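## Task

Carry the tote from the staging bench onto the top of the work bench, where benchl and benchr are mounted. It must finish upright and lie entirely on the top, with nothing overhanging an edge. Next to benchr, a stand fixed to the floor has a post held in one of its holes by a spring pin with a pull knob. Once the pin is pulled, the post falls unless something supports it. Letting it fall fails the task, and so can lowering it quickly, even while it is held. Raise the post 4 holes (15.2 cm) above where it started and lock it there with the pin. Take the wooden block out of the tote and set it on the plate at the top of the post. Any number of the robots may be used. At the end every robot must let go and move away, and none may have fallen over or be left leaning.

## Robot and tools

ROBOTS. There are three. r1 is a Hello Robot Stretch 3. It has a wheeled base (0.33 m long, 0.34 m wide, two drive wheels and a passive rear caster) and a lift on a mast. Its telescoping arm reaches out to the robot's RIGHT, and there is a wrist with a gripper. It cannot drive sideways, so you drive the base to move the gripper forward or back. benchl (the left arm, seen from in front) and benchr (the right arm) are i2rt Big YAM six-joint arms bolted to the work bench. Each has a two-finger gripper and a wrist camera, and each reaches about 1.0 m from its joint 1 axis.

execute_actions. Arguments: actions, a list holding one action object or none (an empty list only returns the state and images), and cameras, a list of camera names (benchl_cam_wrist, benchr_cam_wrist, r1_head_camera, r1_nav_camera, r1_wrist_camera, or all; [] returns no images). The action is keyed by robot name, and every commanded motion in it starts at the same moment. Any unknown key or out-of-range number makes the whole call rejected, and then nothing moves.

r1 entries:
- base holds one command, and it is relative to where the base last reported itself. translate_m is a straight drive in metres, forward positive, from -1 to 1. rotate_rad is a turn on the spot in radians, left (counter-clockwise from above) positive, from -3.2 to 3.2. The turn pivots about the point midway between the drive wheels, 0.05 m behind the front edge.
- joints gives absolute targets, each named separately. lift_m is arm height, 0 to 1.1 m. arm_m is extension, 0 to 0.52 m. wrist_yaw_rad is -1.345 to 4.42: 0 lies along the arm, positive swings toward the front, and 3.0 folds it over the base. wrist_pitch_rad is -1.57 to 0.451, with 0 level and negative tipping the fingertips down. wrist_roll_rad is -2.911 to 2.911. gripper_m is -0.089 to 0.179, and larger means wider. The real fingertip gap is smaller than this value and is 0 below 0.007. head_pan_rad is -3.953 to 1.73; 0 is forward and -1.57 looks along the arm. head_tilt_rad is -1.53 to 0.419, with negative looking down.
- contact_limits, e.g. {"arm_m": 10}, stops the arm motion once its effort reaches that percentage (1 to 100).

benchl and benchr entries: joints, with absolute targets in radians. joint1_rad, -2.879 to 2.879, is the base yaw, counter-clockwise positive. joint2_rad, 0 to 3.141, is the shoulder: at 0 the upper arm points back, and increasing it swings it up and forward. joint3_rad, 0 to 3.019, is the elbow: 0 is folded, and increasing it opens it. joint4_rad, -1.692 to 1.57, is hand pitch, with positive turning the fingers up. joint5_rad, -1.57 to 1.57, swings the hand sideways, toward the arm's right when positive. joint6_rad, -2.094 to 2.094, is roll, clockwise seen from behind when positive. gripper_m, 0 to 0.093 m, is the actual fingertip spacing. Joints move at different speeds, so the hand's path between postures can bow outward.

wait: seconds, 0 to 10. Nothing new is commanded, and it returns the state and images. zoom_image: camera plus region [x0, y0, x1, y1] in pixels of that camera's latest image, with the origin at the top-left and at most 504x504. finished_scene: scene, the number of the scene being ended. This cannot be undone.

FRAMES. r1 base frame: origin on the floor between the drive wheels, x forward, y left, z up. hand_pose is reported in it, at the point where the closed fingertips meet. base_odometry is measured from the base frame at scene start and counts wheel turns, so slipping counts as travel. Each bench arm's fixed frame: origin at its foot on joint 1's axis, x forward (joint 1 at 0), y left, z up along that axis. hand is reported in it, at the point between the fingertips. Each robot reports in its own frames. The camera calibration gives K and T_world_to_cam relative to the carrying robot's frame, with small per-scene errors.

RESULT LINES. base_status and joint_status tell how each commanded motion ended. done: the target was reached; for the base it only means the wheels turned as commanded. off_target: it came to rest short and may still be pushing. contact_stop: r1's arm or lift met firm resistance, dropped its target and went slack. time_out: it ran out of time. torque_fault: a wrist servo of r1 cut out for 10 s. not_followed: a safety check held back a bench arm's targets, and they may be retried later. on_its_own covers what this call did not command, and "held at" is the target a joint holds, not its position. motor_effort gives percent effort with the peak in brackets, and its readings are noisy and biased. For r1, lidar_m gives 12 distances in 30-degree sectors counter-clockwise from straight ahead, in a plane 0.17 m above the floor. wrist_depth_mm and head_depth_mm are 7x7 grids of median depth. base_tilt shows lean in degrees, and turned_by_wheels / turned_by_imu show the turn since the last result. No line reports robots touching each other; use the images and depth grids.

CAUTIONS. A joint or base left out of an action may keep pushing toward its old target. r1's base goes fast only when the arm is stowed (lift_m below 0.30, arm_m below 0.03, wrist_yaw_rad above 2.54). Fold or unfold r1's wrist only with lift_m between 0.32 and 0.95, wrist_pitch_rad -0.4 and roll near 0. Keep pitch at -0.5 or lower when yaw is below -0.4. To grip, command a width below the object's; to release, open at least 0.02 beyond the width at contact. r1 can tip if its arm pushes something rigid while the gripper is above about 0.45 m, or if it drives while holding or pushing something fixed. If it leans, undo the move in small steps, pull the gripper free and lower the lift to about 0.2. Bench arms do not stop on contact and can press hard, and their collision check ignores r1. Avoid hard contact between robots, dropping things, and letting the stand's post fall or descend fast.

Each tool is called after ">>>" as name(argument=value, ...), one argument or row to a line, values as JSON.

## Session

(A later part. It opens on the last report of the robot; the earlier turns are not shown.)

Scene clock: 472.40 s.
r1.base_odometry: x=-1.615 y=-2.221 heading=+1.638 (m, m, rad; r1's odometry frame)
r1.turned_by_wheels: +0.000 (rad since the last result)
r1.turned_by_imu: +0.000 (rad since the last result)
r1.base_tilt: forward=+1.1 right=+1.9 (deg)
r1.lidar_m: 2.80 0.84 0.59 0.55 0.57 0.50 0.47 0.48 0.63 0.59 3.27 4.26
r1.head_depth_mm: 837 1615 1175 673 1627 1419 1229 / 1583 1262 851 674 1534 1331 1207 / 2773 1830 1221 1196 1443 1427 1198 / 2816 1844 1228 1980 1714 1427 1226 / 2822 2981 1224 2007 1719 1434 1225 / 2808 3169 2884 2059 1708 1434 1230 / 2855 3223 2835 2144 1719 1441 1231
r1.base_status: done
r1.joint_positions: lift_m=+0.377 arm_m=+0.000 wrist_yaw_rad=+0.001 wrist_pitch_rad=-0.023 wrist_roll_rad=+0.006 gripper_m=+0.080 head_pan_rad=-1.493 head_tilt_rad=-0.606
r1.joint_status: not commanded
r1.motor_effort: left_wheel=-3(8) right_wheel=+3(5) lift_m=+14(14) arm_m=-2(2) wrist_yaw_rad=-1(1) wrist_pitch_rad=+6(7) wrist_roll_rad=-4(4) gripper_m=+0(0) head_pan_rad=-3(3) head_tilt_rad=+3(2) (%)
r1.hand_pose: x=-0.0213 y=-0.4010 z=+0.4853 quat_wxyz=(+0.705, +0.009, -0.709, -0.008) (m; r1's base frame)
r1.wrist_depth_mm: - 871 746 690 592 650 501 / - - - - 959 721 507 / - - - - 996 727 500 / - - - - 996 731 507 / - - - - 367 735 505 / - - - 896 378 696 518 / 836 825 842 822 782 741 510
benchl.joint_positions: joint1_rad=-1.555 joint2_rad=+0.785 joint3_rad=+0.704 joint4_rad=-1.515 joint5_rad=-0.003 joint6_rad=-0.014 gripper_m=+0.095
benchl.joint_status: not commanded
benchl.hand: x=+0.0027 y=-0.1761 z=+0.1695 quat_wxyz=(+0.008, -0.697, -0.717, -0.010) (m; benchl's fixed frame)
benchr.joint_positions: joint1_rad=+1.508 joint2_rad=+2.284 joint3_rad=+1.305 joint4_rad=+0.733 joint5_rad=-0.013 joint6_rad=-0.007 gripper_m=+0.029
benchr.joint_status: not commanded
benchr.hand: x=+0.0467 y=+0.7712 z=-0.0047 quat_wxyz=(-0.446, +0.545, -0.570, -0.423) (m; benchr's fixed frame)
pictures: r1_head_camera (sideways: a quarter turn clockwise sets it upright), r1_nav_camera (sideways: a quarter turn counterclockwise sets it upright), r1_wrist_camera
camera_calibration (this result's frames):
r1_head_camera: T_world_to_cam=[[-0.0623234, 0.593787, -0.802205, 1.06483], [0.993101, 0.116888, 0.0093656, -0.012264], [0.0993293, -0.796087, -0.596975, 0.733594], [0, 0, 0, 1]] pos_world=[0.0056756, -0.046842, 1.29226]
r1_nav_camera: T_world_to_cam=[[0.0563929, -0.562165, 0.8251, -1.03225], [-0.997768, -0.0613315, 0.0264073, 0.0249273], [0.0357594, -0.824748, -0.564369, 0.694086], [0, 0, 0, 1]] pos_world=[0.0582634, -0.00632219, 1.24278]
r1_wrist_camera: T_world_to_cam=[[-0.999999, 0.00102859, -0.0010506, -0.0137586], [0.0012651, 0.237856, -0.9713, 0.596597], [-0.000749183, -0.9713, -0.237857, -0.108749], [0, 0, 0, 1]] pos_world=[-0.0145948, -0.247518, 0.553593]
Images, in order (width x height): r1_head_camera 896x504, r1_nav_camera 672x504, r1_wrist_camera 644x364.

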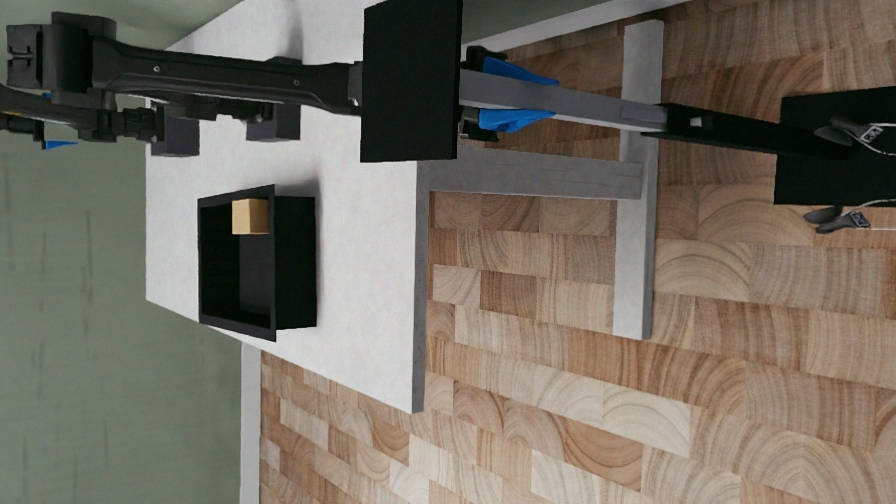

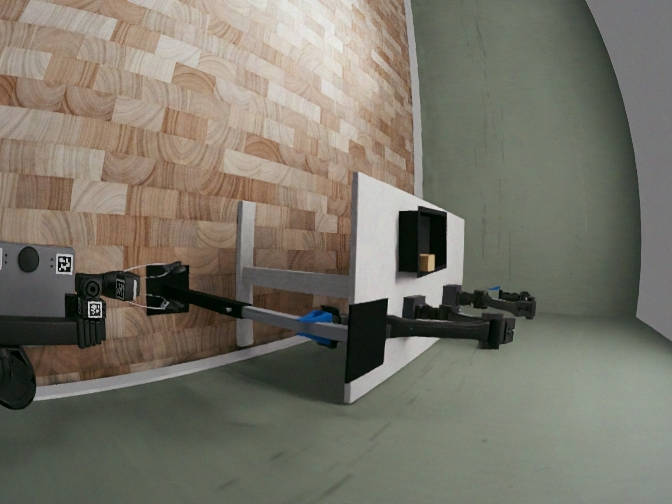

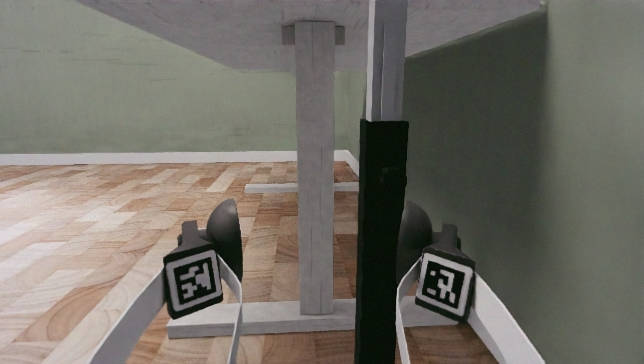

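>>> execute_actions(
  actions=[
    {"r1":{"base":{"translate_m":-0.058},"joints":{"arm_m":0.11,"head_pan_rad":-1.6}}},
  ],
  cameras=["r1_wrist_camera"],
)

>>> zoom_image(
  camera="r1_wrist_camera",
  region=[200,100,440,300],
)

Scene clock: 481.20 s.
r1.base_odometry: x=-1.612 y=-2.278 heading=+1.638 (m, m, rad; r1's odometry frame)
r1.turned_by_wheels: +0.000 (rad since the last result)
r1.turned_by_imu: +0.001 (rad since the last result)
r1.base_tilt: forward=+1.0 right=+1.9 (deg)
r1.lidar_m: 2.79 0.83 0.58 0.55 0.56 0.43 0.41 0.42 0.55 0.58 3.29 4.29
r1.head_depth_mm: 1149 1177 1124 1147 1232 1266 1187 / 1623 1608 1241 1493 1625 1424 1227 / 845 856 864 676 1572 1392 1230 / 2732 1747 1248 678 1467 1407 1228 / 2794 1852 1216 2006 1701 1430 1223 / 2775 1849 1207 1921 1712 1432 1234 / 2758 3079 1389 1928 1726 1438 1236
r1.base_status: done
r1.joint_positions: lift_m=+0.377 arm_m=+0.110 wrist_yaw_rad=+0.000 wrist_pitch_rad=-0.023 wrist_roll_rad=+0.006 gripper_m=+0.080 head_pan_rad=-1.593 head_tilt_rad=-0.606
r1.joint_status: all done
r1.motor_effort: left_wheel=-3(8) right_wheel=+3(4) lift_m=+13(14) arm_m=+3(3) wrist_yaw_rad=-1(1) wrist_pitch_rad=+6(7) wrist_roll_rad=-4(4) gripper_m=-1(0) head_pan_rad=-3(11) head_tilt_rad=+2(3) (%)
r1.hand_pose: x=-0.0213 y=-0.5103 z=+0.4853 quat_wxyz=(+0.705, +0.009, -0.709, -0.008) (m; r1's base frame)
r1.wrist_depth_mm: - 736 640 219 746 584 426 / - - - 227 - 623 427 / - - - 231 - 621 425 / - - - 237 - 616 427 / - - - 246 - 623 426 / - - 994 257 - 598 435 / 830 762 776 268 759 655 435
benchl.joint_positions: joint1_rad=-1.555 joint2_rad=+0.785 joint3_rad=+0.704 joint4_rad=-1.515 joint5_rad=-0.003 joint6_rad=-0.014 gripper_m=+0.095
benchl.joint_status: not commanded
benchl.hand: x=+0.0027 y=-0.1761 z=+0.1695 quat_wxyz=(+0.008, -0.697, -0.717, -0.010) (m; benchl's fixed frame)
benchr.joint_positions: joint1_rad=+1.508 joint2_rad=+2.284 joint3_rad=+1.305 joint4_rad=+0.733 joint5_rad=-0.013 joint6_rad=-0.007 gripper_m=+0.029
benchr.joint_status: not commanded
benchr.hand: x=+0.0467 y=+0.7712 z=-0.0047 quat_wxyz=(-0.446, +0.545, -0.570, -0.423) (m; benchr's fixed frame)
pictures: r1_wrist_camera
camera_calibration (this result's frames):
r1_wrist_camera: T_world_to_cam=[[-0.999999, 0.00110446, -0.00105078, -0.0136267], [0.00128318, 0.23768, -0.971343, 0.622583], [-0.00082306, -0.971343, -0.237681, -0.215061], [0, 0, 0, 1]] pos_world=[-0.0146026, -0.356859, 0.553611]
Images, in order (width x height): r1_wrist_camera 644x364.

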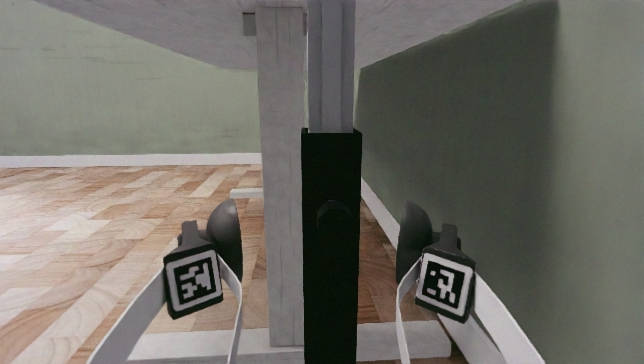

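Region (200, 100, 440, 300) of r1_wrist_camera's 644x364 image, scaled by 2.100.

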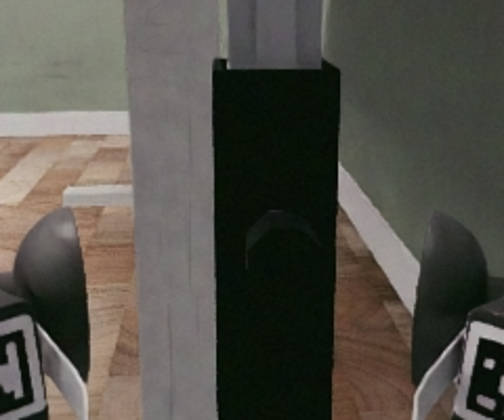

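>>> execute_actions(
  actions=[
    {"r1":{"base":{"translate_m":-0.006},"joints":{"arm_m":0.16}}},
  ],
  cameras=["r1_wrist_camera"],
)

>>> execute_actions(
  actions=[
    {"r1":{"joints":{"gripper_m":-0.03}}},
  ],
  cameras=["r1_wrist_camera"],
)

>>> execute_actions(
  actions=[
    {"r1":{"joints":{"arm_m":0.138}}},
  ],
  cameras=["r1_wrist_camera","r1_head_camera"],
)

Scene clock: 489.90 s.
r1.base_odometry: x=-1.611 y=-2.284 heading=+1.638 (m, m, rad; r1's odometry frame)
r1.turned_by_wheels: +0.000 (rad since the last result)
r1.turned_by_imu: +0.001 (rad since the last result)
r1.base_tilt: forward=+1.1 right=+1.8 (deg)
r1.lidar_m: 2.79 0.83 0.58 0.55 0.56 0.43 0.40 0.41 0.54 0.58 3.27 4.29
r1.head_depth_mm: 1142 1148 1131 1128 1225 1250 1181 / 1611 1600 1230 1480 1610 1422 1253 / 851 1208 862 676 1636 1391 1258 / 2727 1725 1247 677 1458 1404 1214 / 2784 1855 1217 1992 1721 1429 1234 / 2783 1861 1203 1946 1710 1432 1232 / 2804 3121 1317 1946 1719 1434 1232
r1.base_status: done
r1.joint_positions: lift_m=+0.377 arm_m=+0.160 wrist_yaw_rad=+0.000 wrist_pitch_rad=-0.023 wrist_roll_rad=+0.006 gripper_m=+0.080 head_pan_rad=-1.593 head_tilt_rad=-0.606
r1.joint_status: all done
r1.motor_effort: left_wheel=-3(8) right_wheel=+3(5) lift_m=+14(13) arm_m=+3(4) wrist_yaw_rad=-1(0) wrist_pitch_rad=+6(6) wrist_roll_rad=-3(4) gripper_m=+0(0) head_pan_rad=-2(3) head_tilt_rad=+3(2) (%)
r1.hand_pose: x=-0.0213 y=-0.5603 z=+0.4853 quat_wxyz=(+0.705, +0.009, -0.709, -0.008) (m; r1's base frame)
r1.wrist_depth_mm: - 744 651 171 747 584 414 / - - - 178 - 604 414 / - - - 183 - 602 418 / - - - 182 - 606 418 / - - - 189 - 602 418 / - - - 199 - 565 418 / 830 837 816 208 775 631 421
benchl.joint_positions: joint1_rad=-1.555 joint2_rad=+0.785 joint3_rad=+0.704 joint4_rad=-1.515 joint5_rad=-0.003 joint6_rad=-0.014 gripper_m=+0.095
benchl.joint_status: not commanded
benchl.hand: x=+0.0027 y=-0.1761 z=+0.1695 quat_wxyz=(+0.008, -0.697, -0.717, -0.010) (m; benchl's fixed frame)
benchr.joint_positions: joint1_rad=+1.508 joint2_rad=+2.284 joint3_rad=+1.305 joint4_rad=+0.733 joint5_rad=-0.013 joint6_rad=-0.007 gripper_m=+0.029
benchr.joint_status: not commanded
benchr.hand: x=+0.0467 y=+0.7712 z=-0.0047 quat_wxyz=(-0.446, +0.545, -0.570, -0.423) (m; benchr's fixed frame)
pictures: r1_wrist_camera
camera_calibration (this result's frames):
r1_wrist_camera: T_world_to_cam=[[-0.999999, 0.00111012, -0.00105089, -0.0135697], [0.00128462, 0.237674, -0.971344, 0.634468], [-0.000828542, -0.971344, -0.237675, -0.263639], [0, 0, 0, 1]] pos_world=[-0.0146032, -0.406865, 0.553612]
Images, in order (width x height): r1_wrist_camera 644x364.

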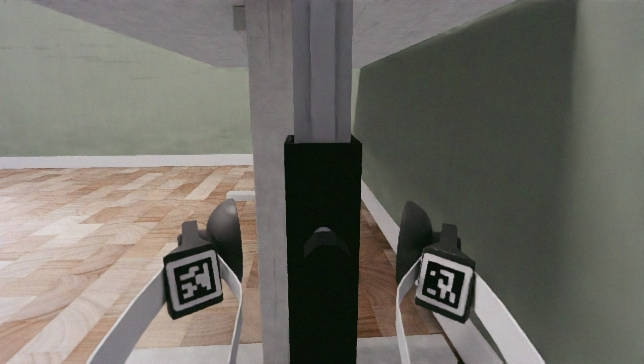

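Scene clock: 491.50 s.
r1.base_odometry: x=-1.611 y=-2.284 heading=+1.638 (m, m, rad; r1's odometry frame)
r1.turned_by_wheels: +0.000 (rad since the last result)
r1.turned_by_imu: +0.000 (rad since the last result)
r1.base_tilt: forward=+1.1 right=+1.9 (deg)
r1.lidar_m: 2.80 0.84 0.58 0.55 0.56 0.43 0.41 0.41 0.54 0.58 3.28 4.28
r1.head_depth_mm: 1137 1154 1129 1132 1223 1249 1182 / 1605 1593 1236 1467 1619 1415 1247 / 852 1238 860 675 1661 1398 1260 / 2717 1742 1244 678 1467 1398 1217 / 2800 1859 1214 1998 1733 1438 1230 / 2767 1855 1206 1930 1705 1433 1233 / 2779 3080 1309 1944 1713 1437 1238
r1.base_status: not commanded
r1.joint_positions: lift_m=+0.377 arm_m=+0.160 wrist_yaw_rad=-0.007 wrist_pitch_rad=-0.020 wrist_roll_rad=+0.006 gripper_m=-0.029 head_pan_rad=-1.593 head_tilt_rad=-0.606
r1.joint_status: all done
r1.motor_effort: left_wheel=-4(3) right_wheel=+5(5) lift_m=+13(14) arm_m=+0(3) wrist_yaw_rad=+5(8) wrist_pitch_rad=+5(7) wrist_roll_rad=-3(3) gripper_m=-18(91) head_pan_rad=-3(2) head_tilt_rad=+3(3) (%)
r1.hand_pose: x=-0.0232 y=-0.5607 z=+0.4861 quat_wxyz=(+0.705, +0.005, -0.709, -0.010) (m; r1's base frame)
r1.wrist_depth_mm: - 729 562 172 740 569 411 / - - - 178 - 591 409 / - - - 182 - 606 412 / - - - 181 - 599 417 / - - - 184 986 597 415 / - - - 196 886 595 421 / 834 823 752 206 778 606 422
benchl.joint_positions: joint1_rad=-1.555 joint2_rad=+0.785 joint3_rad=+0.704 joint4_rad=-1.515 joint5_rad=-0.003 joint6_rad=-0.014 gripper_m=+0.095
benchl.joint_status: not commanded
benchl.hand: x=+0.0027 y=-0.1761 z=+0.1695 quat_wxyz=(+0.008, -0.697, -0.717, -0.010) (m; benchl's fixed frame)
benchr.joint_positions: joint1_rad=+1.508 joint2_rad=+2.284 joint3_rad=+1.305 joint4_rad=+0.733 joint5_rad=-0.013 joint6_rad=-0.007 gripper_m=+0.029
benchr.joint_status: not commanded
benchr.hand: x=+0.0467 y=+0.7712 z=-0.0047 quat_wxyz=(-0.446, +0.545, -0.570, -0.423) (m; benchr's fixed frame)
pictures: r1_wrist_camera
camera_calibration (this result's frames):
r1_wrist_camera: T_world_to_cam=[[-0.999966, 0.00822715, -0.000917207, -0.0114634], [0.00282198, 0.234624, -0.972082, 0.634026], [-0.00778227, -0.972051, -0.234639, -0.265875], [0, 0, 0, 1]] pos_world=[-0.0153213, -0.407107, 0.55393]
Images, in order (width x height): r1_wrist_camera 644x364.

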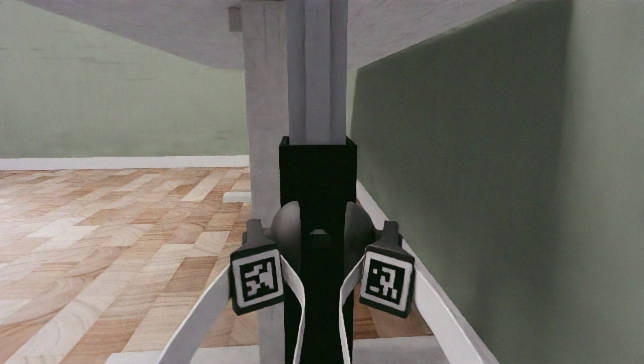

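Scene clock: 492.57 s.
r1.base_odometry: x=-1.611 y=-2.284 heading=+1.638 (m, m, rad; r1's odometry frame)
r1.turned_by_wheels: +0.000 (rad since the last result)
r1.turned_by_imu: +0.000 (rad since the last result)
r1.base_tilt: forward=+1.0 right=+1.9 (deg)
r1.lidar_m: 2.80 0.84 0.58 0.55 0.56 0.43 0.41 0.41 0.54 0.58 3.25 4.30
r1.head_depth_mm: 1134 1154 1131 1128 1221 1242 1175 / 1603 1611 1228 1476 1605 1417 1227 / 850 1207 862 675 1655 1434 1250 / 2695 1738 1247 678 1466 1404 1227 / 2807 1854 1212 1986 1709 1435 1224 / 2770 1838 1212 1943 1699 1436 1235 / 2784 3052 1318 1942 1725 1425 1239
r1.base_status: not commanded
r1.joint_positions: lift_m=+0.377 arm_m=+0.138 wrist_yaw_rad=-0.007 wrist_pitch_rad=-0.015 wrist_roll_rad=+0.006 gripper_m=-0.029 head_pan_rad=-1.593 head_tilt_rad=-0.606
r1.joint_status: all done
r1.motor_effort: left_wheel=-4(3) right_wheel=+5(5) lift_m=+14(13) arm_m=-3(5) wrist_yaw_rad=+6(6) wrist_pitch_rad=+4(5) wrist_roll_rad=-3(3) gripper_m=-14(18) head_pan_rad=-3(2) head_tilt_rad=+2(2) (%)
r1.hand_pose: x=-0.0232 y=-0.5391 z=+0.4872 quat_wxyz=(+0.705, +0.003, -0.709, -0.008) (m; r1's base frame)
r1.wrist_depth_mm: - 708 608 194 717 559 419 / - - - 200 - 591 417 / - - - 204 - 598 416 / - - - 205 - 595 414 / - - - - 961 602 417 / - - - 223 875 599 418 / 846 842 755 231 782 611 426
benchl.joint_positions: joint1_rad=-1.555 joint2_rad=+0.785 joint3_rad=+0.704 joint4_rad=-1.515 joint5_rad=-0.003 joint6_rad=-0.014 gripper_m=+0.095
benchl.joint_status: not commanded
benchl.hand: x=+0.0027 y=-0.1761 z=+0.1695 quat_wxyz=(+0.008, -0.697, -0.717, -0.010) (m; benchl's fixed frame)
benchr.joint_positions: joint1_rad=+1.508 joint2_rad=+2.284 joint3_rad=+1.305 joint4_rad=+0.733 joint5_rad=-0.013 joint6_rad=-0.007 gripper_m=+0.029
benchr.joint_status: not commanded
benchr.hand: x=+0.0467 y=+0.7712 z=-0.0047 quat_wxyz=(-0.446, +0.545, -0.570, -0.423) (m; benchr's fixed frame)
pictures: r1_head_camera (sideways: a quarter turn clockwise sets it upright), r1_wrist_camera
camera_calibration (this result's frames):
r1_head_camera: T_world_to_cam=[[-0.00281674, 0.597032, -0.802213, 1.06447], [0.999806, 0.0173006, 0.00936511, -0.0123042], [0.01947, -0.802031, -0.596965, 0.734068], [0, 0, 0, 1]] pos_world=[0.00100788, -0.0465665, 1.29226]
r1_wrist_camera: T_world_to_cam=[[-0.999966, 0.008216, -0.000824348, -0.0116908], [0.00269567, 0.230455, -0.973079, 0.628257], [-0.00780485, -0.973048, -0.230469, -0.247182], [0, 0, 0, 1]] pos_world=[-0.0153132, -0.385209, 0.554367]
Images, in order (width x height): r1_head_camera 896x504, r1_wrist_camera 644x364.

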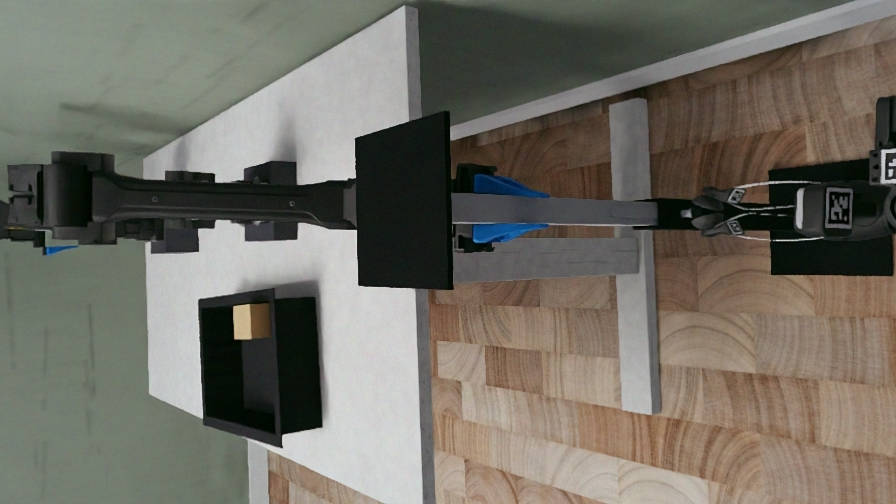

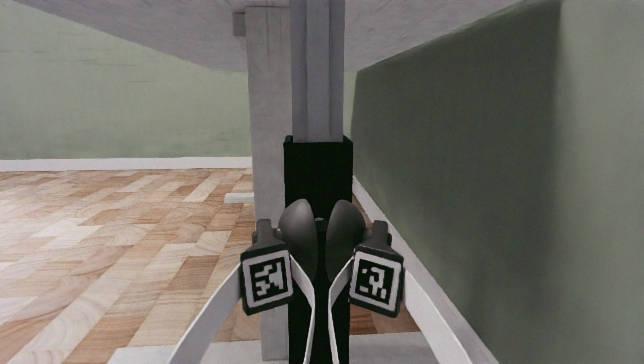

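>>> execute_actions(
  actions=[
    {"r1":{"joints":{"gripper_m":0.05}}},
  ],
  cameras=[],
)

>>> execute_actions(
  actions=[
    {"r1":{"joints":{"arm_m":0.18},"contact_limits":{"arm_m":10}}},
  ],
  cameras=["r1_wrist_camera"],
)

>>> execute_actions(
  actions=[
    {"r1":{"joints":{"gripper_m":-0.04}}},
  ],
  cameras=["r1_wrist_camera"],
)

>>> execute_actions(
  actions=[
    {"r1":{"joints":{"arm_m":0.165}}},
  ],
  cameras=["r1_wrist_camera"],
)

Scene clock: 501.90 s.
r1.base_odometry: x=-1.611 y=-2.284 heading=+1.638 (m, m, rad; r1's odometry frame)
r1.turned_by_wheels: +0.000 (rad since the last result)
r1.turned_by_imu: +0.001 (rad since the last result)
r1.base_tilt: forward=+1.1 right=+2.0 (deg)
r1.lidar_m: 2.79 0.84 0.58 0.55 0.56 0.43 0.41 0.41 0.54 0.58 3.28 4.28
r1.head_depth_mm: 1136 1157 1127 1130 1221 1250 1177 / 1615 1609 1243 1482 1624 1424 1228 / 847 1208 863 674 1659 1392 1238 / 2734 1740 1249 677 1462 1402 1215 / 2790 1874 1208 1990 1716 1427 1229 / 2783 1869 1214 1942 1721 1418 1235 / 2836 3085 1322 1939 1713 1425 1237
r1.base_status: not commanded
r1.joint_positions: lift_m=+0.377 arm_m=+0.138 wrist_yaw_rad=-0.002 wrist_pitch_rad=-0.016 wrist_roll_rad=+0.006 gripper_m=+0.050 head_pan_rad=-1.593 head_tilt_rad=-0.606
r1.joint_status: all done
r1.motor_effort: left_wheel=-3(4) right_wheel=+4(5) lift_m=+14(14) arm_m=-2(3) wrist_yaw_rad=+2(6) wrist_pitch_rad=+5(4) wrist_roll_rad=-4(3) gripper_m=+0(77) head_pan_rad=-3(2) head_tilt_rad=+2(3) (%)
r1.hand_pose: x=-0.0220 y=-0.5391 z=+0.4871 quat_wxyz=(+0.705, +0.005, -0.709, -0.007) (m; r1's base frame)
r1.wrist_depth_mm: - 712 612 194 718 564 417 / - - - 201 - 600 418 / - - - 205 - 607 415 / - - - 205 - 615 421 / - - - 210 887 611 424 / - - - 221 - 610 420 / 844 833 841 230 763 573 419
benchl.joint_positions: joint1_rad=-1.555 joint2_rad=+0.785 joint3_rad=+0.704 joint4_rad=-1.515 joint5_rad=-0.003 joint6_rad=-0.014 gripper_m=+0.095
benchl.joint_status: not commanded
benchl.hand: x=+0.0027 y=-0.1761 z=+0.1695 quat_wxyz=(+0.008, -0.697, -0.717, -0.010) (m; benchl's fixed frame)
benchr.joint_positions: joint1_rad=+1.508 joint2_rad=+2.284 joint3_rad=+1.305 joint4_rad=+0.733 joint5_rad=-0.013 joint6_rad=-0.007 gripper_m=+0.029
benchr.joint_status: not commanded
benchr.hand: x=+0.0467 y=+0.7712 z=-0.0047 quat_wxyz=(-0.446, +0.545, -0.570, -0.423) (m; benchr's fixed frame)
pictures: none
No camera images: the call's "cameras" was empty. Leave "cameras" out to get every camera's image.

Scene clock: 503.27 s.
r1.base_odometry: x=-1.611 y=-2.284 heading=+1.638 (m, m, rad; r1's odometry frame)
r1.turned_by_wheels: +0.000 (rad since the last result)
r1.turned_by_imu: +0.000 (rad since the last result)
r1.base_tilt: forward=+1.1 right=+1.9 (deg)
r1.lidar_m: 2.79 0.84 0.58 0.55 0.56 0.43 0.41 0.41 0.54 0.58 3.28 4.29
r1.head_depth_mm: 1138 1154 1130 1137 1224 1254 1172 / 1601 1603 1236 1490 1614 1429 1249 / 848 1212 858 677 1656 1393 1266 / 2758 1736 1244 678 1462 1401 1212 / 2837 1833 1217 1998 1707 1422 1226 / 2784 1860 1212 1930 1714 1431 1230 / 2788 3068 1316 1934 1720 1442 1234
r1.base_status: not commanded
r1.joint_positions: lift_m=+0.377 arm_m=+0.180 wrist_yaw_rad=-0.002 wrist_pitch_rad=-0.016 wrist_roll_rad=+0.006 gripper_m=+0.050 head_pan_rad=-1.593 head_tilt_rad=-0.606
r1.joint_status: all done
r1.motor_effort: left_wheel=-3(3) right_wheel=+4(3) lift_m=+14(13) arm_m=+3(4) wrist_yaw_rad=+1(2) wrist_pitch_rad=+5(4) wrist_roll_rad=-3(3) gripper_m=+0(0) head_pan_rad=-3(2) head_tilt_rad=+2(2) (%)
r1.contact_limits: arm_m 10 (drawing in: default 20, maximum 33; extending or still: default 28, maximum 46)
r1.hand_pose: x=-0.0219 y=-0.5805 z=+0.4871 quat_wxyz=(+0.705, +0.005, -0.709, -0.006) (m; r1's base frame)
r1.wrist_depth_mm: - 720 555 153 717 560 415 / - - - 157 - 591 414 / - - - 164 - 599 415 / - - - 161 - 603 410 / - - - 167 883 608 419 / - - - 137 - 603 414 / 874 839 837 182 838 562 421
benchl.joint_positions: joint1_rad=-1.555 joint2_rad=+0.785 joint3_rad=+0.704 joint4_rad=-1.515 joint5_rad=-0.003 joint6_rad=-0.014 gripper_m=+0.095
benchl.joint_status: not commanded
benchl.hand: x=+0.0027 y=-0.1761 z=+0.1695 quat_wxyz=(+0.008, -0.697, -0.717, -0.010) (m; benchl's fixed frame)
benchr.joint_positions: joint1_rad=+1.508 joint2_rad=+2.284 joint3_rad=+1.305 joint4_rad=+0.733 joint5_rad=-0.013 joint6_rad=-0.007 gripper_m=+0.029
benchr.joint_status: not commanded
benchr.hand: x=+0.0467 y=+0.7712 z=-0.0047 quat_wxyz=(-0.446, +0.545, -0.570, -0.423) (m; benchr's fixed frame)
pictures: r1_wrist_camera
camera_calibration (this result's frames):
r1_wrist_camera: T_world_to_cam=[[-0.999995, 0.00317277, -0.000824065, -0.0129889], [0.00153428, 0.230859, -0.972986, 0.63786], [-0.00289682, -0.972982, -0.230863, -0.287151], [0, 0, 0, 1]] pos_world=[-0.0147993, -0.426608, 0.554325]
Images, in order (width x height): r1_wrist_camera 644x364.

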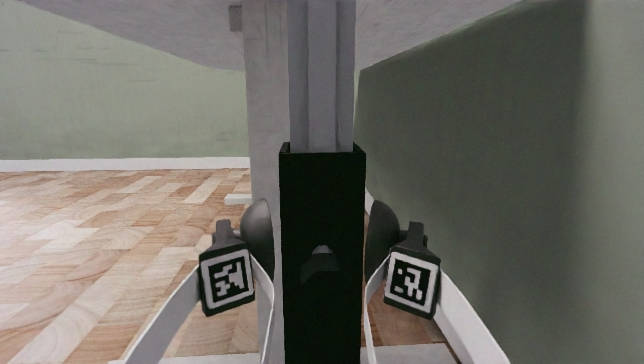

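Scene clock: 504.67 s.
r1.base_odometry: x=-1.611 y=-2.284 heading=+1.638 (m, m, rad; r1's odometry frame)
r1.turned_by_wheels: +0.000 (rad since the last result)
r1.turned_by_imu: +0.000 (rad since the last result)
r1.base_tilt: forward=+1.0 right=+2.0 (deg)
r1.lidar_m: 2.79 0.83 0.58 0.55 0.56 0.43 0.40 0.41 0.54 0.58 3.27 4.27
r1.head_depth_mm: 1138 1153 1125 1134 1224 1243 1172 / 1594 1612 1244 1482 1616 1433 1255 / 852 1200 860 674 1651 1388 1282 / 2735 1743 1247 680 1459 1394 1211 / 2815 1841 1215 2005 1706 1429 1228 / 2798 1851 1209 1938 1713 1428 1222 / 2778 3127 1317 1936 1706 1430 1234
r1.base_status: not commanded
r1.joint_positions: lift_m=+0.377 arm_m=+0.180 wrist_yaw_rad=-0.004 wrist_pitch_rad=-0.016 wrist_roll_rad=+0.003 gripper_m=-0.039 head_pan_rad=-1.593 head_tilt_rad=-0.606
r1.joint_status: all done
r1.motor_effort: left_wheel=-3(3) right_wheel=+4(4) lift_m=+13(13) arm_m=+3(3) wrist_yaw_rad=+3(4) wrist_pitch_rad=+4(4) wrist_roll_rad=-2(3) gripper_m=-25(100) head_pan_rad=-2(3) head_tilt_rad=+2(3) (%)
r1.hand_pose: x=-0.0224 y=-0.5805 z=+0.4869 quat_wxyz=(+0.706, +0.005, -0.708, -0.007) (m; r1's base frame)
r1.wrist_depth_mm: - 721 558 152 737 561 413 / - - - 158 - 595 413 / - - - 164 - 601 414 / - - - 161 - 599 416 / - - - 167 872 602 419 / - - - 137 - 609 416 / 838 824 801 183 827 577 419
benchl.joint_positions: joint1_rad=-1.555 joint2_rad=+0.785 joint3_rad=+0.704 joint4_rad=-1.515 joint5_rad=-0.003 joint6_rad=-0.014 gripper_m=+0.095
benchl.joint_status: not commanded
benchl.hand: x=+0.0027 y=-0.1761 z=+0.1695 quat_wxyz=(+0.008, -0.697, -0.717, -0.010) (m; benchl's fixed frame)
benchr.joint_positions: joint1_rad=+1.508 joint2_rad=+2.284 joint3_rad=+1.305 joint4_rad=+0.733 joint5_rad=-0.013 joint6_rad=-0.007 gripper_m=+0.029
benchr.joint_status: not commanded
benchr.hand: x=+0.0467 y=+0.7712 z=-0.0047 quat_wxyz=(-0.446, +0.545, -0.570, -0.423) (m; benchr's fixed frame)
pictures: r1_wrist_camera
camera_calibration (this result's frames):
r1_wrist_camera: T_world_to_cam=[[-0.999984, 0.00522805, 0.00207712, -0.0137467], [-0.000810637, 0.231461, -0.972844, 0.637925], [-0.00556685, -0.97283, -0.231453, -0.286826], [0, 0, 0, 1]] pos_world=[-0.0148261, -0.426615, 0.554244]
Images, in order (width x height): r1_wrist_camera 644x364.

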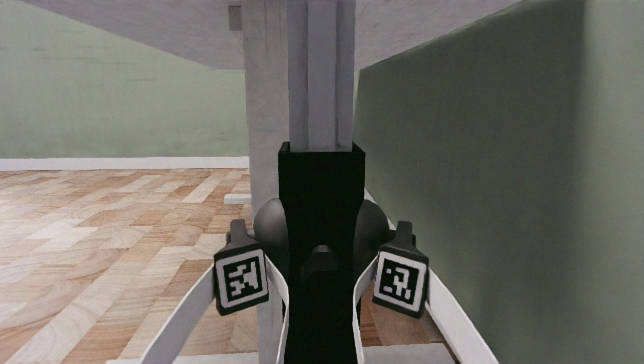

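Scene clock: 505.60 s.
r1.base_odometry: x=-1.611 y=-2.284 heading=+1.638 (m, m, rad; r1's odometry frame)
r1.turned_by_wheels: +0.000 (rad since the last result)
r1.turned_by_imu: +0.000 (rad since the last result)
r1.base_tilt: forward=+1.1 right=+2.0 (deg)
r1.lidar_m: 2.79 0.84 0.58 0.55 0.56 0.43 0.41 0.41 0.54 0.58 3.27 4.29
r1.head_depth_mm: 1140 1152 1130 1126 1221 1254 1181 / 1600 1602 1234 1478 1609 1422 1241 / 847 1211 858 674 1660 1390 1256 / 2722 1748 1240 677 1469 1389 1216 / 2752 1843 1212 1978 1693 1425 1231 / 2750 1852 1209 1941 1728 1423 1232 / 2777 3080 1316 1935 1717 1443 1237
r1.base_status: not commanded
r1.joint_positions: lift_m=+0.377 arm_m=+0.167 wrist_yaw_rad=-0.002 wrist_pitch_rad=-0.006 wrist_roll_rad=-0.003 gripper_m=-0.036 head_pan_rad=-1.593 head_tilt_rad=-0.606
r1.joint_status: all done
r1.on_its_own: arm_m is at rest, and its effort (-18) is outside its rest range (-14 to +14)
r1.motor_effort: left_wheel=-2(3) right_wheel=+3(4) lift_m=+13(13) arm_m=-18(17) wrist_yaw_rad=+2(3) wrist_pitch_rad=+1(5) wrist_roll_rad=+1(1) gripper_m=-21(24) head_pan_rad=-3(2) head_tilt_rad=+2(3) (%)
r1.hand_pose: x=-0.0220 y=-0.5680 z=+0.4896 quat_wxyz=(+0.708, +0.002, -0.706, -0.003) (m; r1's base frame)
r1.wrist_depth_mm: - 688 575 166 663 558 414 / - - - 171 - 595 413 / - - - 176 - 601 413 / - - - 173 - 595 411 / - - - 179 955 597 417 / - - - 143 839 605 414 / 847 844 804 195 840 558 417
benchl.joint_positions: joint1_rad=-1.555 joint2_rad=+0.785 joint3_rad=+0.704 joint4_rad=-1.515 joint5_rad=-0.003 joint6_rad=-0.014 gripper_m=+0.095
benchl.joint_status: not commanded
benchl.hand: x=+0.0027 y=-0.1761 z=+0.1695 quat_wxyz=(+0.008, -0.697, -0.717, -0.010) (m; benchl's fixed frame)
benchr.joint_positions: joint1_rad=+1.508 joint2_rad=+2.284 joint3_rad=+1.305 joint4_rad=+0.733 joint5_rad=-0.013 joint6_rad=-0.007 gripper_m=+0.029
benchr.joint_status: not commanded
benchr.hand: x=+0.0467 y=+0.7712 z=-0.0047 quat_wxyz=(-0.446, +0.545, -0.570, -0.423) (m; benchr's fixed frame)
pictures: r1_wrist_camera
camera_calibration (this result's frames):
r1_wrist_camera: T_world_to_cam=[[-0.999963, 0.00362544, 0.00775624, -0.0171028], [-0.00676126, 0.221378, -0.975165, 0.632882], [-0.00525246, -0.975181, -0.221345, -0.280282], [0, 0, 0, 1]] pos_world=[-0.0142952, -0.413369, 0.555258]
Images, in order (width x height): r1_wrist_camera 644x364.

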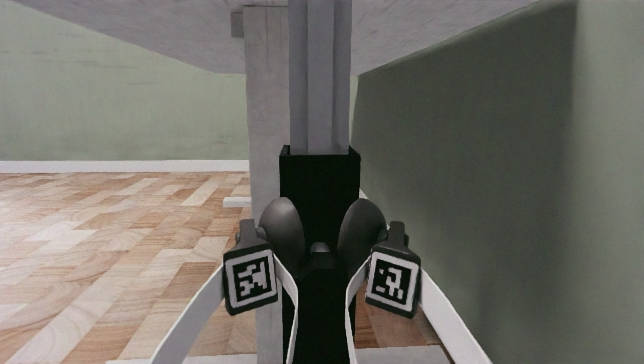

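>>> execute_actions(
  actions=[
    {"r1":{"joints":{"arm_m":0.156},"contact_limits":{"arm_m":30}}},
  ],
  cameras=["r1_wrist_camera"],
)

Scene clock: 511.53 s.
r1.base_odometry: x=-1.611 y=-2.284 heading=+1.638 (m, m, rad; r1's odometry frame)
r1.turned_by_wheels: +0.000 (rad since the last result)
r1.turned_by_imu: +0.001 (rad since the last result)
r1.base_tilt: forward=+1.1 right=+1.9 (deg)
r1.lidar_m: 2.79 0.84 0.58 0.55 0.56 0.43 0.41 0.42 0.54 0.58 3.28 4.30
r1.head_depth_mm: 1134 1163 1133 1129 1221 1248 1179 / 1607 1618 1237 1477 1625 1433 1235 / 852 1230 863 677 1653 1399 1253 / 2717 1731 1240 677 1454 1412 1222 / 2783 1868 1213 1997 1712 1424 1231 / 2762 1867 1210 1933 1717 1437 1235 / 2795 3052 1313 1937 1722 1430 1236
r1.base_status: not commanded
r1.joint_positions: lift_m=+0.377 arm_m=+0.156 wrist_yaw_rad=-0.005 wrist_pitch_rad=+0.062 wrist_roll_rad=-0.009 gripper_m=-0.033 head_pan_rad=-1.593 head_tilt_rad=-0.605
r1.joint_status: all done
r1.on_its_own: gripper_m is held at -0.034, not at your -0.040, by its stall guard, which is not easing now
r1.motor_effort: left_wheel=-3(3) right_wheel=+4(5) lift_m=+13(14) arm_m=-4(19) wrist_yaw_rad=+4(6) wrist_pitch_rad=-18(22) wrist_roll_rad=+4(6) gripper_m=-12(21) head_pan_rad=-2(3) head_tilt_rad=+3(2) (%)
r1.contact_limits: arm_m 30 (drawing in: default 20, maximum 33; extending or still: default 28, maximum 46)
r1.hand_pose: x=-0.0228 y=-0.5586 z=+0.5070 quat_wxyz=(+0.710, -0.023, -0.703, +0.020) (m; r1's base frame)
r1.wrist_depth_mm: 483 476 468 182 519 507 417 / - - 826 186 881 597 418 / - - - 192 - 588 420 / - - - 193 - 588 412 / - - - - - 608 417 / - - - - 951 597 413 / 951 938 862 201 928 598 420
benchl.joint_positions: joint1_rad=-1.555 joint2_rad=+0.785 joint3_rad=+0.704 joint4_rad=-1.515 joint5_rad=-0.003 joint6_rad=-0.014 gripper_m=+0.095
benchl.joint_status: not commanded
benchl.hand: x=+0.0027 y=-0.1761 z=+0.1695 quat_wxyz=(+0.008, -0.697, -0.717, -0.010) (m; benchl's fixed frame)
benchr.joint_positions: joint1_rad=+1.508 joint2_rad=+2.284 joint3_rad=+1.305 joint4_rad=+0.733 joint5_rad=-0.013 joint6_rad=-0.007 gripper_m=+0.029
benchr.joint_status: not commanded
benchr.hand: x=+0.0467 y=+0.7712 z=-0.0047 quat_wxyz=(-0.446, +0.545, -0.570, -0.423) (m; benchr's fixed frame)
pictures: r1_wrist_camera
camera_calibration (this result's frames):
r1_wrist_camera: T_world_to_cam=[[-0.999869, 0.00753861, 0.0143476, -0.0191947], [-0.0130082, 0.154788, -0.987862, 0.616902], [-0.00966793, -0.987919, -0.154669, -0.308329], [0, 0, 0, 1]] pos_world=[-0.0141483, -0.399949, 0.562001]
Images, in order (width x height): r1_wrist_camera 644x364.

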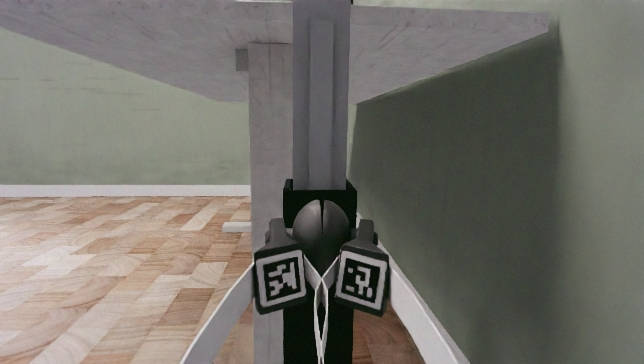

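>>> execute_actions(
  actions=[
    {"r1":{"joints":{"gripper_m":0.055,"wrist_pitch_rad":0.0}}},
  ],
  cameras=[],
)

>>> execute_actions(
  actions=[
    {"r1":{"joints":{"arm_m":0.178,"lift_m":0.364}}},
  ],
  cameras=["r1_wrist_camera"],
)

>>> execute_actions(
  actions=[
    {"r1":{"joints":{"gripper_m":-0.035}}},
  ],
  cameras=[],
)

>>> execute_actions(
  actions=[
    {"r1":{"joints":{"arm_m":0.164}},"benchr":{"joints":{"joint2_rad":2.17}}},
  ],
  cameras=["r1_wrist_camera"],
)

Scene clock: 523.60 s.
r1.base_odometry: x=-1.611 y=-2.284 heading=+1.638 (m, m, rad; r1's odometry frame)
r1.turned_by_wheels: +0.000 (rad since the last result)
r1.turned_by_imu: +0.001 (rad since the last result)
r1.base_tilt: forward=+1.1 right=+1.9 (deg)
r1.lidar_m: 2.78 0.83 0.58 0.55 0.56 0.43 0.40 0.41 0.54 0.58 3.28 4.29
r1.head_depth_mm: 1136 1157 1133 1133 1224 1250 1180 / 1598 1603 1236 1480 1611 1429 1240 / 848 1214 864 676 1648 1402 1244 / 2773 1721 1251 681 1463 1389 1224 / 2799 1866 1221 1995 1713 1424 1231 / 2771 1849 1211 1942 1702 1441 1230 / 2776 3070 1321 1943 1729 1438 1243
r1.base_status: not commanded
r1.joint_positions: lift_m=+0.377 arm_m=+0.156 wrist_yaw_rad=+0.002 wrist_pitch_rad=-0.015 wrist_roll_rad=-0.007 gripper_m=+0.055 head_pan_rad=-1.593 head_tilt_rad=-0.605
r1.joint_status: all done
r1.motor_effort: left_wheel=-2(3) right_wheel=+2(4) lift_m=+14(14) arm_m=-1(3) wrist_yaw_rad=-2(15) wrist_pitch_rad=+4(16) wrist_roll_rad=+3(4) gripper_m=+0(81) head_pan_rad=-3(2) head_tilt_rad=+2(3) (%)
r1.hand_pose: x=-0.0209 y=-0.5569 z=+0.4872 quat_wxyz=(+0.710, +0.007, -0.704, -0.005) (m; r1's base frame)
r1.wrist_depth_mm: - 742 615 177 694 567 419 / - - - 182 - 612 417 / - - - 187 - 608 418 / - - - 186 - 615 422 / - - - 191 910 599 416 / - - 795 202 - 610 420 / 849 836 781 209 852 570 421
benchl.joint_positions: joint1_rad=-1.555 joint2_rad=+0.785 joint3_rad=+0.704 joint4_rad=-1.515 joint5_rad=-0.003 joint6_rad=-0.014 gripper_m=+0.095
benchl.joint_status: not commanded
benchl.hand: x=+0.0027 y=-0.1761 z=+0.1695 quat_wxyz=(+0.008, -0.697, -0.717, -0.010) (m; benchl's fixed frame)
benchr.joint_positions: joint1_rad=+1.508 joint2_rad=+2.284 joint3_rad=+1.305 joint4_rad=+0.733 joint5_rad=-0.013 joint6_rad=-0.007 gripper_m=+0.029
benchr.joint_status: not commanded
benchr.hand: x=+0.0467 y=+0.7712 z=-0.0047 quat_wxyz=(-0.446, +0.545, -0.570, -0.423) (m; benchr's fixed frame)
pictures: none
No camera images: the call's "cameras" was empty. Leave "cameras" out to get every camera's image.

Scene clock: 524.67 s.
r1.base_odometry: x=-1.611 y=-2.284 heading=+1.638 (m, m, rad; r1's odometry frame)
r1.turned_by_wheels: +0.000 (rad since the last result)
r1.turned_by_imu: +0.000 (rad since the last result)
r1.base_tilt: forward=+1.0 right=+1.9 (deg)
r1.lidar_m: 2.78 0.83 0.58 0.55 0.56 0.43 0.41 0.41 0.54 0.58 3.27 4.28
r1.head_depth_mm: 1134 1155 1138 1124 1225 1245 1178 / 1585 1607 1236 1478 1614 1417 1254 / 851 1209 860 675 1660 1390 1267 / 2762 1726 1248 678 1454 1400 1211 / 2813 1844 1214 2004 1707 1438 1230 / 2781 1844 1202 1938 1716 1437 1235 / 2772 3061 1308 1944 1721 1439 1239
r1.base_status: not commanded
r1.joint_positions: lift_m=+0.365 arm_m=+0.178 wrist_yaw_rad=+0.002 wrist_pitch_rad=-0.016 wrist_roll_rad=-0.007 gripper_m=+0.055 head_pan_rad=-1.593 head_tilt_rad=-0.605
r1.joint_status: all done
r1.motor_effort: left_wheel=-2(2) right_wheel=+2(2) lift_m=+13(12) arm_m=+3(3) wrist_yaw_rad=-2(2) wrist_pitch_rad=+4(5) wrist_roll_rad=+3(3) gripper_m=+0(0) head_pan_rad=-3(3) head_tilt_rad=+2(3) (%)
r1.hand_pose: x=-0.0210 y=-0.5785 z=+0.4750 quat_wxyz=(+0.710, +0.007, -0.704, -0.005) (m; r1's base frame)
r1.wrist_depth_mm: - 802 684 154 766 592 417 / - - - 160 - 615 415 / - - - 159 - 607 424 / - - - 163 - 589 421 / - - - 167 888 600 420 / - - 646 176 - 606 413 / 802 794 780 184 835 568 422
benchl.joint_positions: joint1_rad=-1.555 joint2_rad=+0.785 joint3_rad=+0.704 joint4_rad=-1.515 joint5_rad=-0.003 joint6_rad=-0.014 gripper_m=+0.095
benchl.joint_status: not commanded
benchl.hand: x=+0.0027 y=-0.1761 z=+0.1695 quat_wxyz=(+0.008, -0.697, -0.717, -0.010) (m; benchl's fixed frame)
benchr.joint_positions: joint1_rad=+1.508 joint2_rad=+2.284 joint3_rad=+1.305 joint4_rad=+0.733 joint5_rad=-0.013 joint6_rad=-0.007 gripper_m=+0.029
benchr.joint_status: not commanded
benchr.hand: x=+0.0467 y=+0.7712 z=-0.0047 quat_wxyz=(-0.446, +0.545, -0.570, -0.423) (m; benchr's fixed frame)
pictures: r1_wrist_camera
camera_calibration (this result's frames):
r1_wrist_camera: T_world_to_cam=[[-0.999926, -0.000441168, 0.0121354, -0.0203821], [-0.0119082, 0.231381, -0.97279, 0.625591], [-0.00237874, -0.972863, -0.231369, -0.28765], [0, 0, 0, 1]] pos_world=[-0.0136152, -0.424603, 0.542263]
Images, in order (width x height): r1_wrist_camera 644x364.

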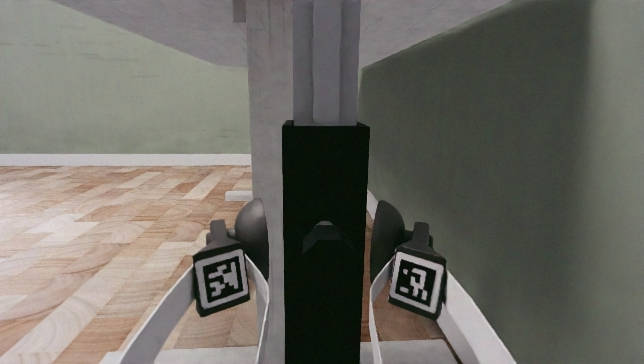

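Scene clock: 526.07 s.
r1.base_odometry: x=-1.611 y=-2.284 heading=+1.638 (m, m, rad; r1's odometry frame)
r1.turned_by_wheels: +0.000 (rad since the last result)
r1.turned_by_imu: +0.000 (rad since the last result)
r1.base_tilt: forward=+1.1 right=+1.9 (deg)
r1.lidar_m: 2.79 0.83 0.58 0.55 0.56 0.43 0.40 0.41 0.54 0.58 3.26 4.27
r1.head_depth_mm: 1136 1159 1130 1136 1232 1257 1174 / 1606 1606 1235 1480 1610 1426 1249 / 849 1205 863 676 1651 1403 1279 / 2717 1747 1246 679 1455 1399 1206 / 2787 1842 1220 1999 1709 1427 1231 / 2761 1859 1206 1943 1718 1436 1235 / 2794 3099 1323 1946 1730 1436 1235
r1.base_status: not commanded
r1.joint_positions: lift_m=+0.365 arm_m=+0.178 wrist_yaw_rad=-0.004 wrist_pitch_rad=-0.017 wrist_roll_rad=-0.007 gripper_m=-0.034 head_pan_rad=-1.593 head_tilt_rad=-0.605
r1.joint_status: all done
r1.motor_effort: left_wheel=-2(2) right_wheel=+3(3) lift_m=+12(12) arm_m=+4(4) wrist_yaw_rad=+3(3) wrist_pitch_rad=+4(4) wrist_roll_rad=+3(3) gripper_m=-23(97) head_pan_rad=-2(2) head_tilt_rad=+2(3) (%)
r1.hand_pose: x=-0.0224 y=-0.5784 z=+0.4749 quat_wxyz=(+0.710, +0.005, -0.704, -0.008) (m; r1's base frame)
r1.wrist_depth_mm: - 814 696 155 781 598 416 / - - - 161 - 595 414 / - - - 160 - 602 410 / - - - 163 - 592 417 / - - - 166 936 592 416 / - - - 176 854 596 416 / 790 818 729 185 812 562 413
benchl.joint_positions: joint1_rad=-1.555 joint2_rad=+0.785 joint3_rad=+0.704 joint4_rad=-1.515 joint5_rad=-0.003 joint6_rad=-0.014 gripper_m=+0.095
benchl.joint_status: not commanded
benchl.hand: x=+0.0027 y=-0.1761 z=+0.1695 quat_wxyz=(+0.008, -0.697, -0.717, -0.010) (m; benchl's fixed frame)
benchr.joint_positions: joint1_rad=+1.508 joint2_rad=+2.284 joint3_rad=+1.305 joint4_rad=+0.733 joint5_rad=-0.013 joint6_rad=-0.007 gripper_m=+0.029
benchr.joint_status: not commanded
benchr.hand: x=+0.0467 y=+0.7712 z=-0.0047 quat_wxyz=(-0.446, +0.545, -0.570, -0.423) (m; benchr's fixed frame)
pictures: none
No camera images: the call's "cameras" was empty. Leave "cameras" out to get every camera's image.

Scene clock: 527.00 s.
r1.base_odometry: x=-1.611 y=-2.284 heading=+1.638 (m, m, rad; r1's odometry frame)
r1.turned_by_wheels: +0.000 (rad since the last result)
r1.turned_by_imu: +0.000 (rad since the last result)
r1.base_tilt: forward=+1.1 right=+2.0 (deg)
r1.lidar_m: 2.80 0.84 0.58 0.55 0.56 0.43 0.41 0.42 0.54 0.58 3.29 4.29
r1.head_depth_mm: 1129 1147 1130 1133 1223 1242 1185 / 1599 1604 1233 1491 1618 1419 1250 / 846 1229 859 673 1647 1388 1261 / 2724 1737 1239 672 1464 1394 1223 / 2801 1851 1212 1993 1717 1430 1233 / 2801 1855 1206 1929 1715 1433 1233 / 2779 3020 1319 1936 1719 1437 1237
r1.base_status: not commanded
r1.joint_positions: lift_m=+0.365 arm_m=+0.165 wrist_yaw_rad=-0.004 wrist_pitch_rad=-0.016 wrist_roll_rad=-0.007 gripper_m=-0.031 head_pan_rad=-1.593 head_tilt_rad=-0.605
r1.joint_status: all done
r1.motor_effort: left_wheel=-2(3) right_wheel=+3(3) lift_m=+12(11) arm_m=-8(8) wrist_yaw_rad=+3(3) wrist_pitch_rad=+4(4) wrist_roll_rad=+3(3) gripper_m=-20(24) head_pan_rad=-3(2) head_tilt_rad=+3(2) (%)
r1.hand_pose: x=-0.0223 y=-0.5657 z=+0.4751 quat_wxyz=(+0.710, +0.005, -0.704, -0.007) (m; r1's base frame)
r1.wrist_depth_mm: - 798 691 167 770 577 413 / - - - 173 - 602 414 / - - - 172 - 605 415 / - - - 176 - 593 415 / - - - 144 960 596 418 / - - - 191 842 597 418 / 791 817 721 200 767 575 418
benchl.joint_positions: joint1_rad=-1.555 joint2_rad=+0.785 joint3_rad=+0.704 joint4_rad=-1.515 joint5_rad=-0.003 joint6_rad=-0.014 gripper_m=+0.095
benchl.joint_status: not commanded
benchl.hand: x=+0.0027 y=-0.1761 z=+0.1695 quat_wxyz=(+0.008, -0.697, -0.717, -0.010) (m; benchl's fixed frame)
benchr.joint_positions: joint1_rad=+1.508 joint2_rad=+2.276 joint3_rad=+1.305 joint4_rad=+0.722 joint5_rad=-0.014 joint6_rad=-0.007 gripper_m=+0.029
benchr.joint_status: all done
benchr.hand: x=+0.0465 y=+0.7716 z=-0.0014 quat_wxyz=(-0.445, +0.546, -0.571, -0.423) (m; benchr's fixed frame)
pictures: r1_wrist_camera
camera_calibration (this result's frames):
r1_wrist_camera: T_world_to_cam=[[-0.999917, 0.00486949, 0.0119586, -0.0186459], [-0.0105093, 0.231153, -0.972861, 0.622614], [-0.0075016, -0.972905, -0.231083, -0.275423], [0, 0, 0, 1]] pos_world=[-0.0141672, -0.411789, 0.542294]
Images, in order (width x height): r1_wrist_camera 644x364.

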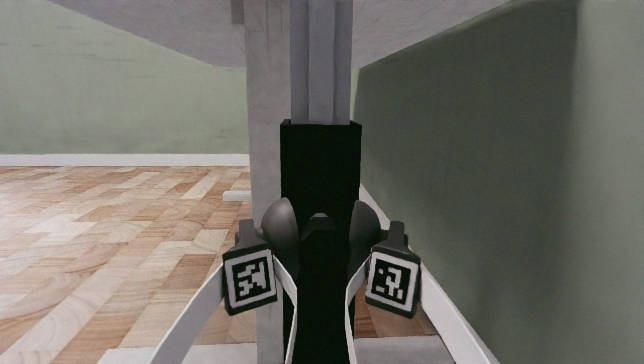

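Lower effort now; pull further.

>>> execute_actions(
  actions=[
    {"r1":{"joints":{"arm_m":0.152}}},
  ],
  cameras=["r1_wrist_camera"],
)

Scene clock: 532.17 s.
r1.base_odometry: x=-1.611 y=-2.284 heading=+1.638 (m, m, rad; r1's odometry frame)
r1.turned_by_wheels: +0.000 (rad since the last result)
r1.turned_by_imu: +0.001 (rad since the last result)
r1.base_tilt: forward=+1.1 right=+2.0 (deg)
r1.lidar_m: 2.79 0.84 0.58 0.55 0.56 0.43 0.41 0.41 0.54 0.58 3.27 4.27
r1.head_depth_mm: 1134 1156 1124 1132 1217 1247 1180 / 1589 1618 1236 1474 1604 1418 1247 / 849 1230 861 673 1656 1387 1240 / 2725 1738 1254 673 1454 1397 1215 / 2801 1848 1214 1987 1701 1430 1226 / 2809 1867 1219 1893 1720 1432 1233 / 2733 3051 1318 1931 1719 1428 1232
r1.base_status: not commanded
r1.joint_positions: lift_m=+0.365 arm_m=+0.153 wrist_yaw_rad=-0.006 wrist_pitch_rad=-0.016 wrist_roll_rad=-0.006 gripper_m=-0.031 head_pan_rad=-1.593 head_tilt_rad=-0.605
r1.joint_status: all done
r1.motor_effort: left_wheel=-3(3) right_wheel=+4(4) lift_m=+12(12) arm_m=-5(10) wrist_yaw_rad=+6(6) wrist_pitch_rad=+4(5) wrist_roll_rad=+3(3) gripper_m=-18(20) head_pan_rad=-2(3) head_tilt_rad=+3(2) (%)
r1.hand_pose: x=-0.0231 y=-0.5533 z=+0.4751 quat_wxyz=(+0.709, +0.004, -0.705, -0.008) (m; r1's base frame)
r1.wrist_depth_mm: - 774 685 178 775 591 415 / - - - 187 - 606 415 / - - - 185 - 593 415 / - - - 188 - 592 423 / - - - 158 950 600 415 / - - - 206 864 599 415 / 812 808 717 214 762 592 417
benchl.joint_positions: joint1_rad=-1.555 joint2_rad=+0.785 joint3_rad=+0.704 joint4_rad=-1.515 joint5_rad=-0.003 joint6_rad=-0.014 gripper_m=+0.095
benchl.joint_status: not commanded
benchl.hand: x=+0.0027 y=-0.1761 z=+0.1695 quat_wxyz=(+0.008, -0.697, -0.717, -0.010) (m; benchl's fixed frame)
benchr.joint_positions: joint1_rad=+1.508 joint2_rad=+2.276 joint3_rad=+1.305 joint4_rad=+0.722 joint5_rad=-0.014 joint6_rad=-0.007 gripper_m=+0.029
benchr.joint_status: not commanded
benchr.hand: x=+0.0465 y=+0.7716 z=-0.0014 quat_wxyz=(-0.445, +0.546, -0.571, -0.423) (m; benchr's fixed frame)
pictures: r1_wrist_camera
camera_calibration (this result's frames):
r1_wrist_camera: T_world_to_cam=[[-0.999908, 0.00779259, 0.0110899, -0.01742], [-0.0089896, 0.23106, -0.972898, 0.619774], [-0.0101438, -0.972908, -0.230968, -0.263494], [0, 0, 0, 1]] pos_world=[-0.0145197, -0.399424, 0.542312]
Images, in order (width x height): r1_wrist_camera 644x364.

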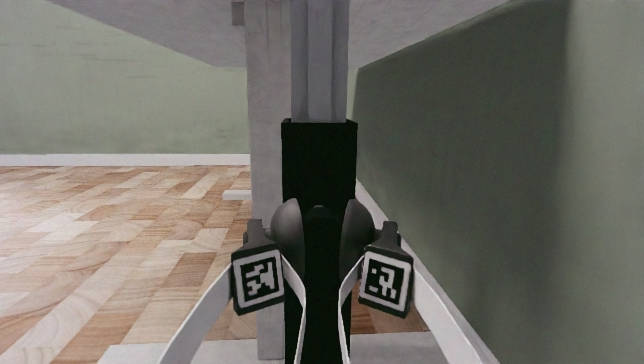

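>>> execute_actions(
  actions=[
    {"benchr":{"joints":{"joint2_rad":2.1,"joint4_rad":0.70}}},
  ],
  cameras=["r1_wrist_camera","r1_head_camera"],
)

Scene clock: 537.73 s.
r1.base_odometry: x=-1.611 y=-2.284 heading=+1.638 (m, m, rad; r1's odometry frame)
r1.turned_by_wheels: +0.000 (rad since the last result)
r1.turned_by_imu: +0.001 (rad since the last result)
r1.base_tilt: forward=+1.0 right=+1.9 (deg)
r1.lidar_m: 2.80 0.83 0.58 0.55 0.56 0.43 0.41 0.41 0.54 0.58 3.28 4.29
r1.head_depth_mm: 1137 1155 1122 1132 1227 1237 1182 / 1598 1589 1233 1475 1612 1425 1259 / 850 1219 854 670 1653 1387 1242 / 2722 1742 1246 675 1450 1396 1223 / 2806 1851 1210 1988 1706 1428 1230 / 2792 1864 1209 1952 1714 1440 1232 / 2778 3123 1313 1929 1716 1432 1235
r1.base_status: not commanded
r1.joint_positions: lift_m=+0.365 arm_m=+0.153 wrist_yaw_rad=-0.006 wrist_pitch_rad=-0.016 wrist_roll_rad=-0.006 gripper_m=-0.031 head_pan_rad=-1.593 head_tilt_rad=-0.605
r1.joint_status: not commanded
r1.motor_effort: left_wheel=-2(2) right_wheel=+3(4) lift_m=+12(12) arm_m=-5(5) wrist_yaw_rad=+6(6) wrist_pitch_rad=+4(5) wrist_roll_rad=+3(3) gripper_m=-18(18) head_pan_rad=-3(3) head_tilt_rad=+3(3) (%)
r1.hand_pose: x=-0.0231 y=-0.5533 z=+0.4751 quat_wxyz=(+0.709, +0.004, -0.705, -0.008) (m; r1's base frame)
r1.wrist_depth_mm: - 805 689 179 765 585 416 / - - - 186 - 590 411 / - - - 185 - 600 412 / - - - 189 - 588 417 / - - - 159 955 594 416 / - - - 205 881 602 416 / 812 796 722 214 764 592 415
benchl.joint_positions: joint1_rad=-1.555 joint2_rad=+0.785 joint3_rad=+0.704 joint4_rad=-1.515 joint5_rad=-0.003 joint6_rad=-0.014 gripper_m=+0.095
benchl.joint_status: not commanded
benchl.hand: x=+0.0027 y=-0.1761 z=+0.1695 quat_wxyz=(+0.008, -0.697, -0.717, -0.010) (m; benchl's fixed frame)
benchr.joint_positions: joint1_rad=+1.507 joint2_rad=+2.267 joint3_rad=+1.306 joint4_rad=+0.692 joint5_rad=-0.019 joint6_rad=-0.003 gripper_m=+0.029
benchr.joint_status: joint2_rad time_out (moved -0.009 of -0.176); the others done
benchr.on_its_own: joint2_rad reads +2.267 and still pushes toward +2.100 since a time_out
benchr.hand: x=+0.0466 y=+0.7715 z=-0.0006 quat_wxyz=(-0.438, +0.549, -0.575, -0.420) (m; benchr's fixed frame)
pictures: r1_head_camera (sideways: a quarter turn clockwise sets it upright), r1_wrist_camera
camera_calibration (this result's frames):
r1_head_camera: T_world_to_cam=[[-0.00279056, 0.596662, -0.802488, 1.06483], [0.999808, 0.0172473, 0.00934695, -0.0122806], [0.0194178, -0.802307, -0.596595, 0.733588], [0, 0, 0, 1]] pos_world=[0.00100511, -0.0465706, 1.29229]
r1_wrist_camera: T_world_to_cam=[[-0.999908, 0.00779281, 0.0110899, -0.01742], [-0.00898958, 0.23106, -0.972898, 0.619774], [-0.010144, -0.972908, -0.230969, -0.263493], [0, 0, 0, 1]] pos_world=[-0.0145197, -0.399424, 0.542312]
Images, in order (width x height): r1_head_camera 896x504, r1_wrist_camera 644x364.

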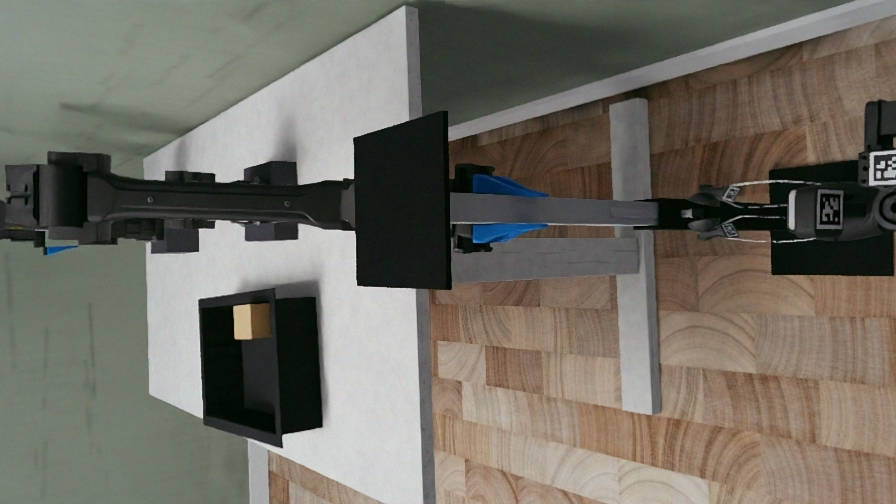

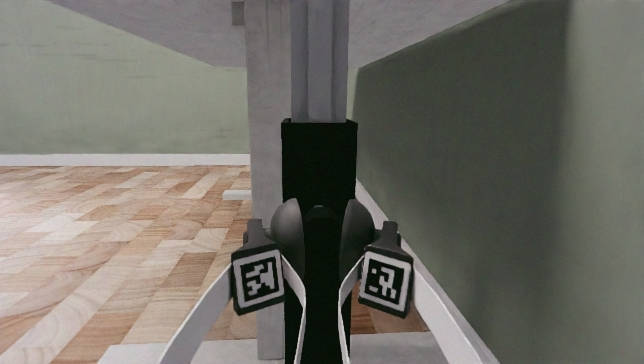

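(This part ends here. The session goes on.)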